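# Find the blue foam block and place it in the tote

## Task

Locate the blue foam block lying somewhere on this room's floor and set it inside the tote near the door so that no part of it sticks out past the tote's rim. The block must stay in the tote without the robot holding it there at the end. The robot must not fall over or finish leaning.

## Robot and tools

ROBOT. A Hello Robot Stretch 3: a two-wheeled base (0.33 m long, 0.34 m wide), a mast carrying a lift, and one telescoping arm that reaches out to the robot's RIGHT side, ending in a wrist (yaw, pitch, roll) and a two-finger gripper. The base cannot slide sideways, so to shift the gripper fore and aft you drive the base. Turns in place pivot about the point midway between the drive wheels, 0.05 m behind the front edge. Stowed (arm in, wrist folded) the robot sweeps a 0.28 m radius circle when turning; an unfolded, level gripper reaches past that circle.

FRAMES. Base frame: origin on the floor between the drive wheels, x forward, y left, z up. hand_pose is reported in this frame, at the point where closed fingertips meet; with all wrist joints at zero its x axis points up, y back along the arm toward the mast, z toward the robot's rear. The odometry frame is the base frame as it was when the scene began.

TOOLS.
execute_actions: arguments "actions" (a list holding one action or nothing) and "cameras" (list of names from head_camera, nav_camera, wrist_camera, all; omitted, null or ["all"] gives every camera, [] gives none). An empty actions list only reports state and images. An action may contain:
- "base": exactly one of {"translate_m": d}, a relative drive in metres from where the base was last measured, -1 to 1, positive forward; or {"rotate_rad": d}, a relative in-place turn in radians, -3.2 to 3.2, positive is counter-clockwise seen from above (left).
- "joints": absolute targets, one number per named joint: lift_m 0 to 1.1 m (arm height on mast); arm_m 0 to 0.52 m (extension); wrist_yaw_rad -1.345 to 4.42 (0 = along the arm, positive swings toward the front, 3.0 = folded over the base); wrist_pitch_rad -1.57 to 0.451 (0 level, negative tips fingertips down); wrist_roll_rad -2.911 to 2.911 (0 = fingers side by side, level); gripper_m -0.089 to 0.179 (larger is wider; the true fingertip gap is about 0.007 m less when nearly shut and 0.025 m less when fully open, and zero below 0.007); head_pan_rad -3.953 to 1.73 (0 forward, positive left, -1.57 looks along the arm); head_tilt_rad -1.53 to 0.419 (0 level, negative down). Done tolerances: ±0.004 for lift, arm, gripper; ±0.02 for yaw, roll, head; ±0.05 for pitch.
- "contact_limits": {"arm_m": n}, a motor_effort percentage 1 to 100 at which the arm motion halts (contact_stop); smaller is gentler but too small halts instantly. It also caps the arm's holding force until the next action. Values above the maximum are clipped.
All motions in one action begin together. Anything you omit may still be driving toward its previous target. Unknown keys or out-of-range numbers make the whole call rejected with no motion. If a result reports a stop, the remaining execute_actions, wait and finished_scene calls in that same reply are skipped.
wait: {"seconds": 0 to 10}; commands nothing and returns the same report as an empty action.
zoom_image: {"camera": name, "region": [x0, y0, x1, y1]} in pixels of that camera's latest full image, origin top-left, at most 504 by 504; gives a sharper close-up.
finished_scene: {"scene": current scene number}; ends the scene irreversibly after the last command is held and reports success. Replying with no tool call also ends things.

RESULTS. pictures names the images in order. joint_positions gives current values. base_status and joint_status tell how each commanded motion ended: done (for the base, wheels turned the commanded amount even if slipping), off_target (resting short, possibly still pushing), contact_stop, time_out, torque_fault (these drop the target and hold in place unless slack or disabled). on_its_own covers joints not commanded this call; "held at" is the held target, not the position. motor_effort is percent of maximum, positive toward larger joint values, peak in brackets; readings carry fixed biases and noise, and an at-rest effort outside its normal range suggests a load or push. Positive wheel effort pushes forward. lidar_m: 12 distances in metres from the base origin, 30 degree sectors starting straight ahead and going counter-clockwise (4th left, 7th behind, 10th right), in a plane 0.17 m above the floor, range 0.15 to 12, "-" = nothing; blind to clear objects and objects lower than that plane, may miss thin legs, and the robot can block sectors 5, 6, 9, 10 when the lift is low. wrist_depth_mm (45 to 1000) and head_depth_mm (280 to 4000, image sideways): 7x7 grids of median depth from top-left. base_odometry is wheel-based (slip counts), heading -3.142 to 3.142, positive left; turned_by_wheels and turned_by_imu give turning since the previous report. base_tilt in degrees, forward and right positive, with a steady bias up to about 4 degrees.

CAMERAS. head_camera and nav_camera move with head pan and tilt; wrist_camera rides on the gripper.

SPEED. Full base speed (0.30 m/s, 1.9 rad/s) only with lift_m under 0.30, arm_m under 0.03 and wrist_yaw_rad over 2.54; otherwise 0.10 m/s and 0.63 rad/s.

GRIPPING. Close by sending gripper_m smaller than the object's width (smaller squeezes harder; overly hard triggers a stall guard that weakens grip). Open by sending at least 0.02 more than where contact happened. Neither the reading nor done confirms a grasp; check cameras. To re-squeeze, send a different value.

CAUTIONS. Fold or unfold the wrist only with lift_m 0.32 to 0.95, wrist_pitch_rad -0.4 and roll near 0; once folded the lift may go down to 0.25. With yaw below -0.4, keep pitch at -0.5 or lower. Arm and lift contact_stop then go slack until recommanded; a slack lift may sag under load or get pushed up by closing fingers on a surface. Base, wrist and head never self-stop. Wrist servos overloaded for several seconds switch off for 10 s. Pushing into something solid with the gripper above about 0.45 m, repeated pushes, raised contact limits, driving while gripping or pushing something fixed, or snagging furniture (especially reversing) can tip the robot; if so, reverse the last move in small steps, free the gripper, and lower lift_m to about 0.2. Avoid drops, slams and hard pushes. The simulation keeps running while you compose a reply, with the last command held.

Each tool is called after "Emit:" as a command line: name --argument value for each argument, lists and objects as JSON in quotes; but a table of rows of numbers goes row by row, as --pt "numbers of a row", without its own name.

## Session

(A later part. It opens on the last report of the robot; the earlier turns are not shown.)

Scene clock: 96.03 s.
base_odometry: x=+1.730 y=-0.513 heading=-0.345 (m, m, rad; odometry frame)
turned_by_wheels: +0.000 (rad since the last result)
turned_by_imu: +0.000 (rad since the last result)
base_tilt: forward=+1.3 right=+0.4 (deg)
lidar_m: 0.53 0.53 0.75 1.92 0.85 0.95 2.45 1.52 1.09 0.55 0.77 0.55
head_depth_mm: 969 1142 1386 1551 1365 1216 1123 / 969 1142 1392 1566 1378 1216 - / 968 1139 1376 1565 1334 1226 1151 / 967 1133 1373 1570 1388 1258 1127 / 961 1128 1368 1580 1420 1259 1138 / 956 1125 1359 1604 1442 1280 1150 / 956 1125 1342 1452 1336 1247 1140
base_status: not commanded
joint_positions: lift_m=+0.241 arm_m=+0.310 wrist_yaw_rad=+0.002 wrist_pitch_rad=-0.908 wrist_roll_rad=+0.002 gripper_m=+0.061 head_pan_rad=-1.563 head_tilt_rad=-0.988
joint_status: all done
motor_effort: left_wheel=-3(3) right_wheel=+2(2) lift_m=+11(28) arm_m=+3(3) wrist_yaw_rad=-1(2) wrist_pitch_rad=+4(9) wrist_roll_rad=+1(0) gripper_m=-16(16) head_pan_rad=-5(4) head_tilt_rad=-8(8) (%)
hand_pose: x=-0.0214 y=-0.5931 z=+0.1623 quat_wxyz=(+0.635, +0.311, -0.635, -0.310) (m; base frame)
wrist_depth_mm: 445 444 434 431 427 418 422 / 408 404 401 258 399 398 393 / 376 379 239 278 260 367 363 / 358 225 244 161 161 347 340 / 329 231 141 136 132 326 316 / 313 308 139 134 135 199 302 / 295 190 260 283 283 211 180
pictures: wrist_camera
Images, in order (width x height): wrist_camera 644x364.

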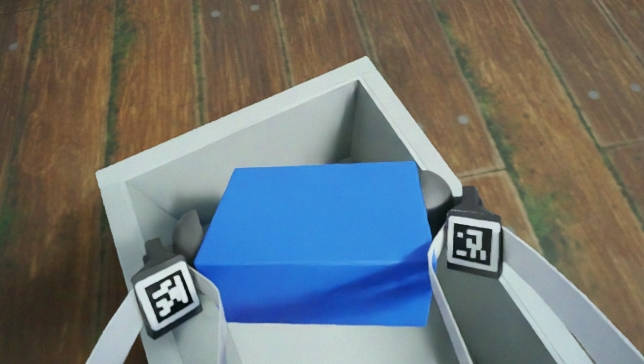

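Emit:
execute_actions --actions '[{"joints":{"arm_m":0.28,"lift_m":0.17}}]' --cameras '["wrist_camera"]'

Scene clock: 98.03 s.
base_odometry: x=+1.730 y=-0.513 heading=-0.345 (m, m, rad; odometry frame)
turned_by_wheels: +0.000 (rad since the last result)
turned_by_imu: +0.000 (rad since the last result)
base_tilt: forward=+1.4 right=+0.4 (deg)
lidar_m: 0.52 0.53 0.75 1.93 0.84 0.95 2.46 1.52 1.09 1.04 0.77 0.55
head_depth_mm: 966 1150 1385 1550 1365 1214 1126 / 968 1145 1390 1552 1402 1227 - / 967 1136 1389 1569 1353 1221 1153 / 966 1133 1374 1573 1384 1256 1125 / 961 1129 1373 1588 1423 1265 1138 / 960 1122 1363 1595 1433 1280 1149 / 953 1122 1335 1453 1334 1249 1147
base_status: not commanded
joint_positions: lift_m=+0.171 arm_m=+0.280 wrist_yaw_rad=+0.002 wrist_pitch_rad=-0.909 wrist_roll_rad=+0.002 gripper_m=+0.061 head_pan_rad=-1.563 head_tilt_rad=-0.988
joint_status: all done
motor_effort: left_wheel=-3(3) right_wheel=+2(2) lift_m=+11(11) arm_m=-4(2) wrist_yaw_rad=-1(2) wrist_pitch_rad=+4(4) wrist_roll_rad=+1(0) gripper_m=-16(16) head_pan_rad=-4(5) head_tilt_rad=-8(8) (%)
hand_pose: x=-0.0214 y=-0.5639 z=+0.0923 quat_wxyz=(+0.635, +0.311, -0.635, -0.310) (m; base frame)
wrist_depth_mm: 343 178 194 226 181 331 331 / 168 193 226 267 197 297 304 / 154 221 273 285 224 153 284 / 144 212 263 161 160 160 260 / 135 165 141 136 132 161 131 / 128 130 138 135 134 218 134 / 225 134 219 222 220 219 167
pictures: wrist_camera
Images, in order (width x height): wrist_camera 644x364.

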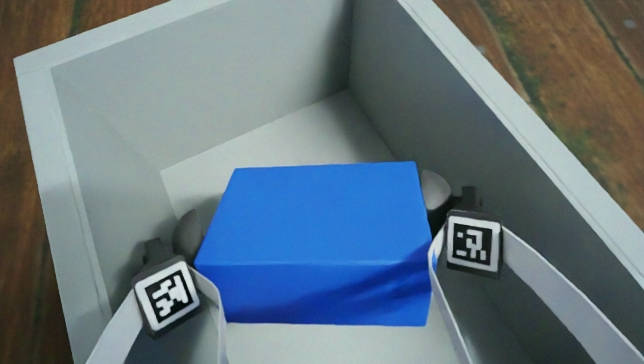

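Emit:
execute_actions --actions '[{"joints":{"lift_m":0.135}}]' --cameras '[]'

Emit:
execute_actions --actions '[{"joints":{"gripper_m":0.125}}]' --cameras '[]'

Emit:
execute_actions --actions '[{"joints":{"lift_m":0.3}}]' --cameras '["wrist_camera"]'

Scene clock: 99.97 s.
base_odometry: x=+1.730 y=-0.513 heading=-0.345 (m, m, rad; odometry frame)
turned_by_wheels: +0.000 (rad since the last result)
turned_by_imu: +0.000 (rad since the last result)
base_tilt: forward=+1.3 right=+0.4 (deg)
lidar_m: 0.53 0.53 0.75 1.93 0.85 0.95 2.45 1.52 1.09 1.04 0.77 0.55
head_depth_mm: 972 1144 1389 1554 1365 1217 1126 / 969 1144 1383 1563 1397 1226 - / 965 1139 1382 1564 1379 1220 1150 / 967 1131 1373 1569 1382 1250 1129 / 962 1130 1365 1582 1423 1264 1140 / 958 1126 1365 1589 1437 1277 1148 / 954 1125 1343 1456 1337 1251 1139
base_status: not commanded
joint_positions: lift_m=+0.136 arm_m=+0.280 wrist_yaw_rad=+0.002 wrist_pitch_rad=-0.909 wrist_roll_rad=+0.002 gripper_m=+0.061 head_pan_rad=-1.563 head_tilt_rad=-0.988
joint_status: all done
motor_effort: left_wheel=-3(4) right_wheel=+2(2) lift_m=+11(13) arm_m=-3(3) wrist_yaw_rad=-2(1) wrist_pitch_rad=+4(4) wrist_roll_rad=+1(0) gripper_m=-16(16) head_pan_rad=-5(4) head_tilt_rad=-8(9) (%)
hand_pose: x=-0.0214 y=-0.5639 z=+0.0573 quat_wxyz=(+0.635, +0.311, -0.635, -0.310) (m; base frame)
wrist_depth_mm: 154 169 194 225 174 127 281 / 169 194 227 260 197 136 115 / 155 222 245 245 224 148 111 / 137 213 225 161 162 161 119 / 121 166 141 136 133 161 128 / 109 129 139 135 134 197 134 / 100 134 191 190 188 190 167
pictures: none
No camera images: the call's "cameras" was empty. Leave "cameras" out to get every camera's image.

Scene clock: 101.10 s.
base_odometry: x=+1.730 y=-0.513 heading=-0.345 (m, m, rad; odometry frame)
turned_by_wheels: +0.000 (rad since the last result)
turned_by_imu: +0.000 (rad since the last result)
base_tilt: forward=+1.4 right=+0.5 (deg)
lidar_m: 0.53 0.53 0.75 1.93 0.84 0.95 2.46 1.53 1.08 1.04 0.77 0.55
head_depth_mm: 973 1146 1392 1556 1363 1223 1129 / 970 1138 1391 1562 1400 1232 - / 970 1134 1384 1567 1384 1220 1151 / 962 1132 1365 1584 1377 1254 1130 / 955 1130 1371 1591 1421 1270 1138 / 958 1124 1362 1602 1437 1279 1145 / 956 1123 1340 1449 1337 1243 1144
base_status: not commanded
joint_positions: lift_m=+0.136 arm_m=+0.280 wrist_yaw_rad=-0.001 wrist_pitch_rad=-0.909 wrist_roll_rad=+0.002 gripper_m=+0.125 head_pan_rad=-1.563 head_tilt_rad=-0.988
joint_status: all done
motor_effort: left_wheel=-4(4) right_wheel=+3(4) lift_m=+12(11) arm_m=-3(3) wrist_yaw_rad=+0(2) wrist_pitch_rad=+4(4) wrist_roll_rad=+1(0) gripper_m=+1(79) head_pan_rad=-5(5) head_tilt_rad=-9(8) (%)
hand_pose: x=-0.0217 y=-0.5639 z=+0.0573 quat_wxyz=(+0.635, +0.310, -0.636, -0.311) (m; base frame)
wrist_depth_mm: 154 169 196 224 168 127 281 / 171 193 228 255 189 131 116 / 162 224 245 244 215 143 108 / 145 227 230 230 226 152 115 / 127 169 217 216 215 - 123 / 114 - 201 159 160 196 126 / - 146 154 151 152 189 160
pictures: none
No camera images: the call's "cameras" was empty. Leave "cameras" out to get every camera's image.

Scene clock: 103.43 s.
base_odometry: x=+1.730 y=-0.513 heading=-0.345 (m, m, rad; odometry frame)
turned_by_wheels: +0.000 (rad since the last result)
turned_by_imu: +0.000 (rad since the last result)
base_tilt: forward=+1.4 right=+0.5 (deg)
lidar_m: 0.53 0.53 0.75 1.93 0.85 0.95 2.46 1.52 1.09 1.04 0.77 0.55
head_depth_mm: 971 1145 1391 1547 1364 1218 1121 / 968 1141 1386 1568 1400 1217 1142 / 970 1135 1378 1562 1353 1223 1155 / 963 1133 1374 1573 1381 1254 1128 / 959 1129 1369 1589 1424 1263 1137 / 959 1125 1364 1581 1436 1282 1150 / 953 1127 1335 1452 1345 1249 1142
base_status: not commanded
joint_positions: lift_m=+0.299 arm_m=+0.280 wrist_yaw_rad=-0.001 wrist_pitch_rad=-0.909 wrist_roll_rad=+0.002 gripper_m=+0.125 head_pan_rad=-1.563 head_tilt_rad=-0.988
joint_status: all done
motor_effort: left_wheel=-3(4) right_wheel=+3(4) lift_m=+27(28) arm_m=-4(2) wrist_yaw_rad=+1(1) wrist_pitch_rad=+4(4) wrist_roll_rad=+0(0) gripper_m=+0(1) head_pan_rad=-5(5) head_tilt_rad=-7(9) (%)
hand_pose: x=-0.0217 y=-0.5639 z=+0.2213 quat_wxyz=(+0.635, +0.310, -0.636, -0.311) (m; base frame)
wrist_depth_mm: 517 521 519 513 506 503 500 / 483 475 482 471 472 473 469 / 454 447 438 327 437 440 429 / 417 409 341 394 323 407 405 / 394 389 382 385 317 - 380 / 373 - 355 363 354 354 360 / 354 348 308 300 337 252 339
pictures: wrist_camera
Images, in order (width x height): wrist_camera 644x364.

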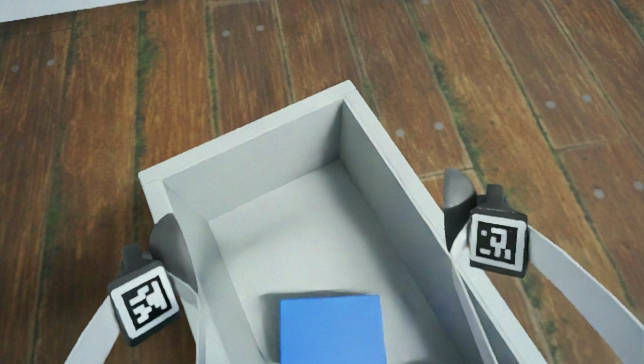

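Emit:
finished_scene --scene 2

The scene is finished: the task was done.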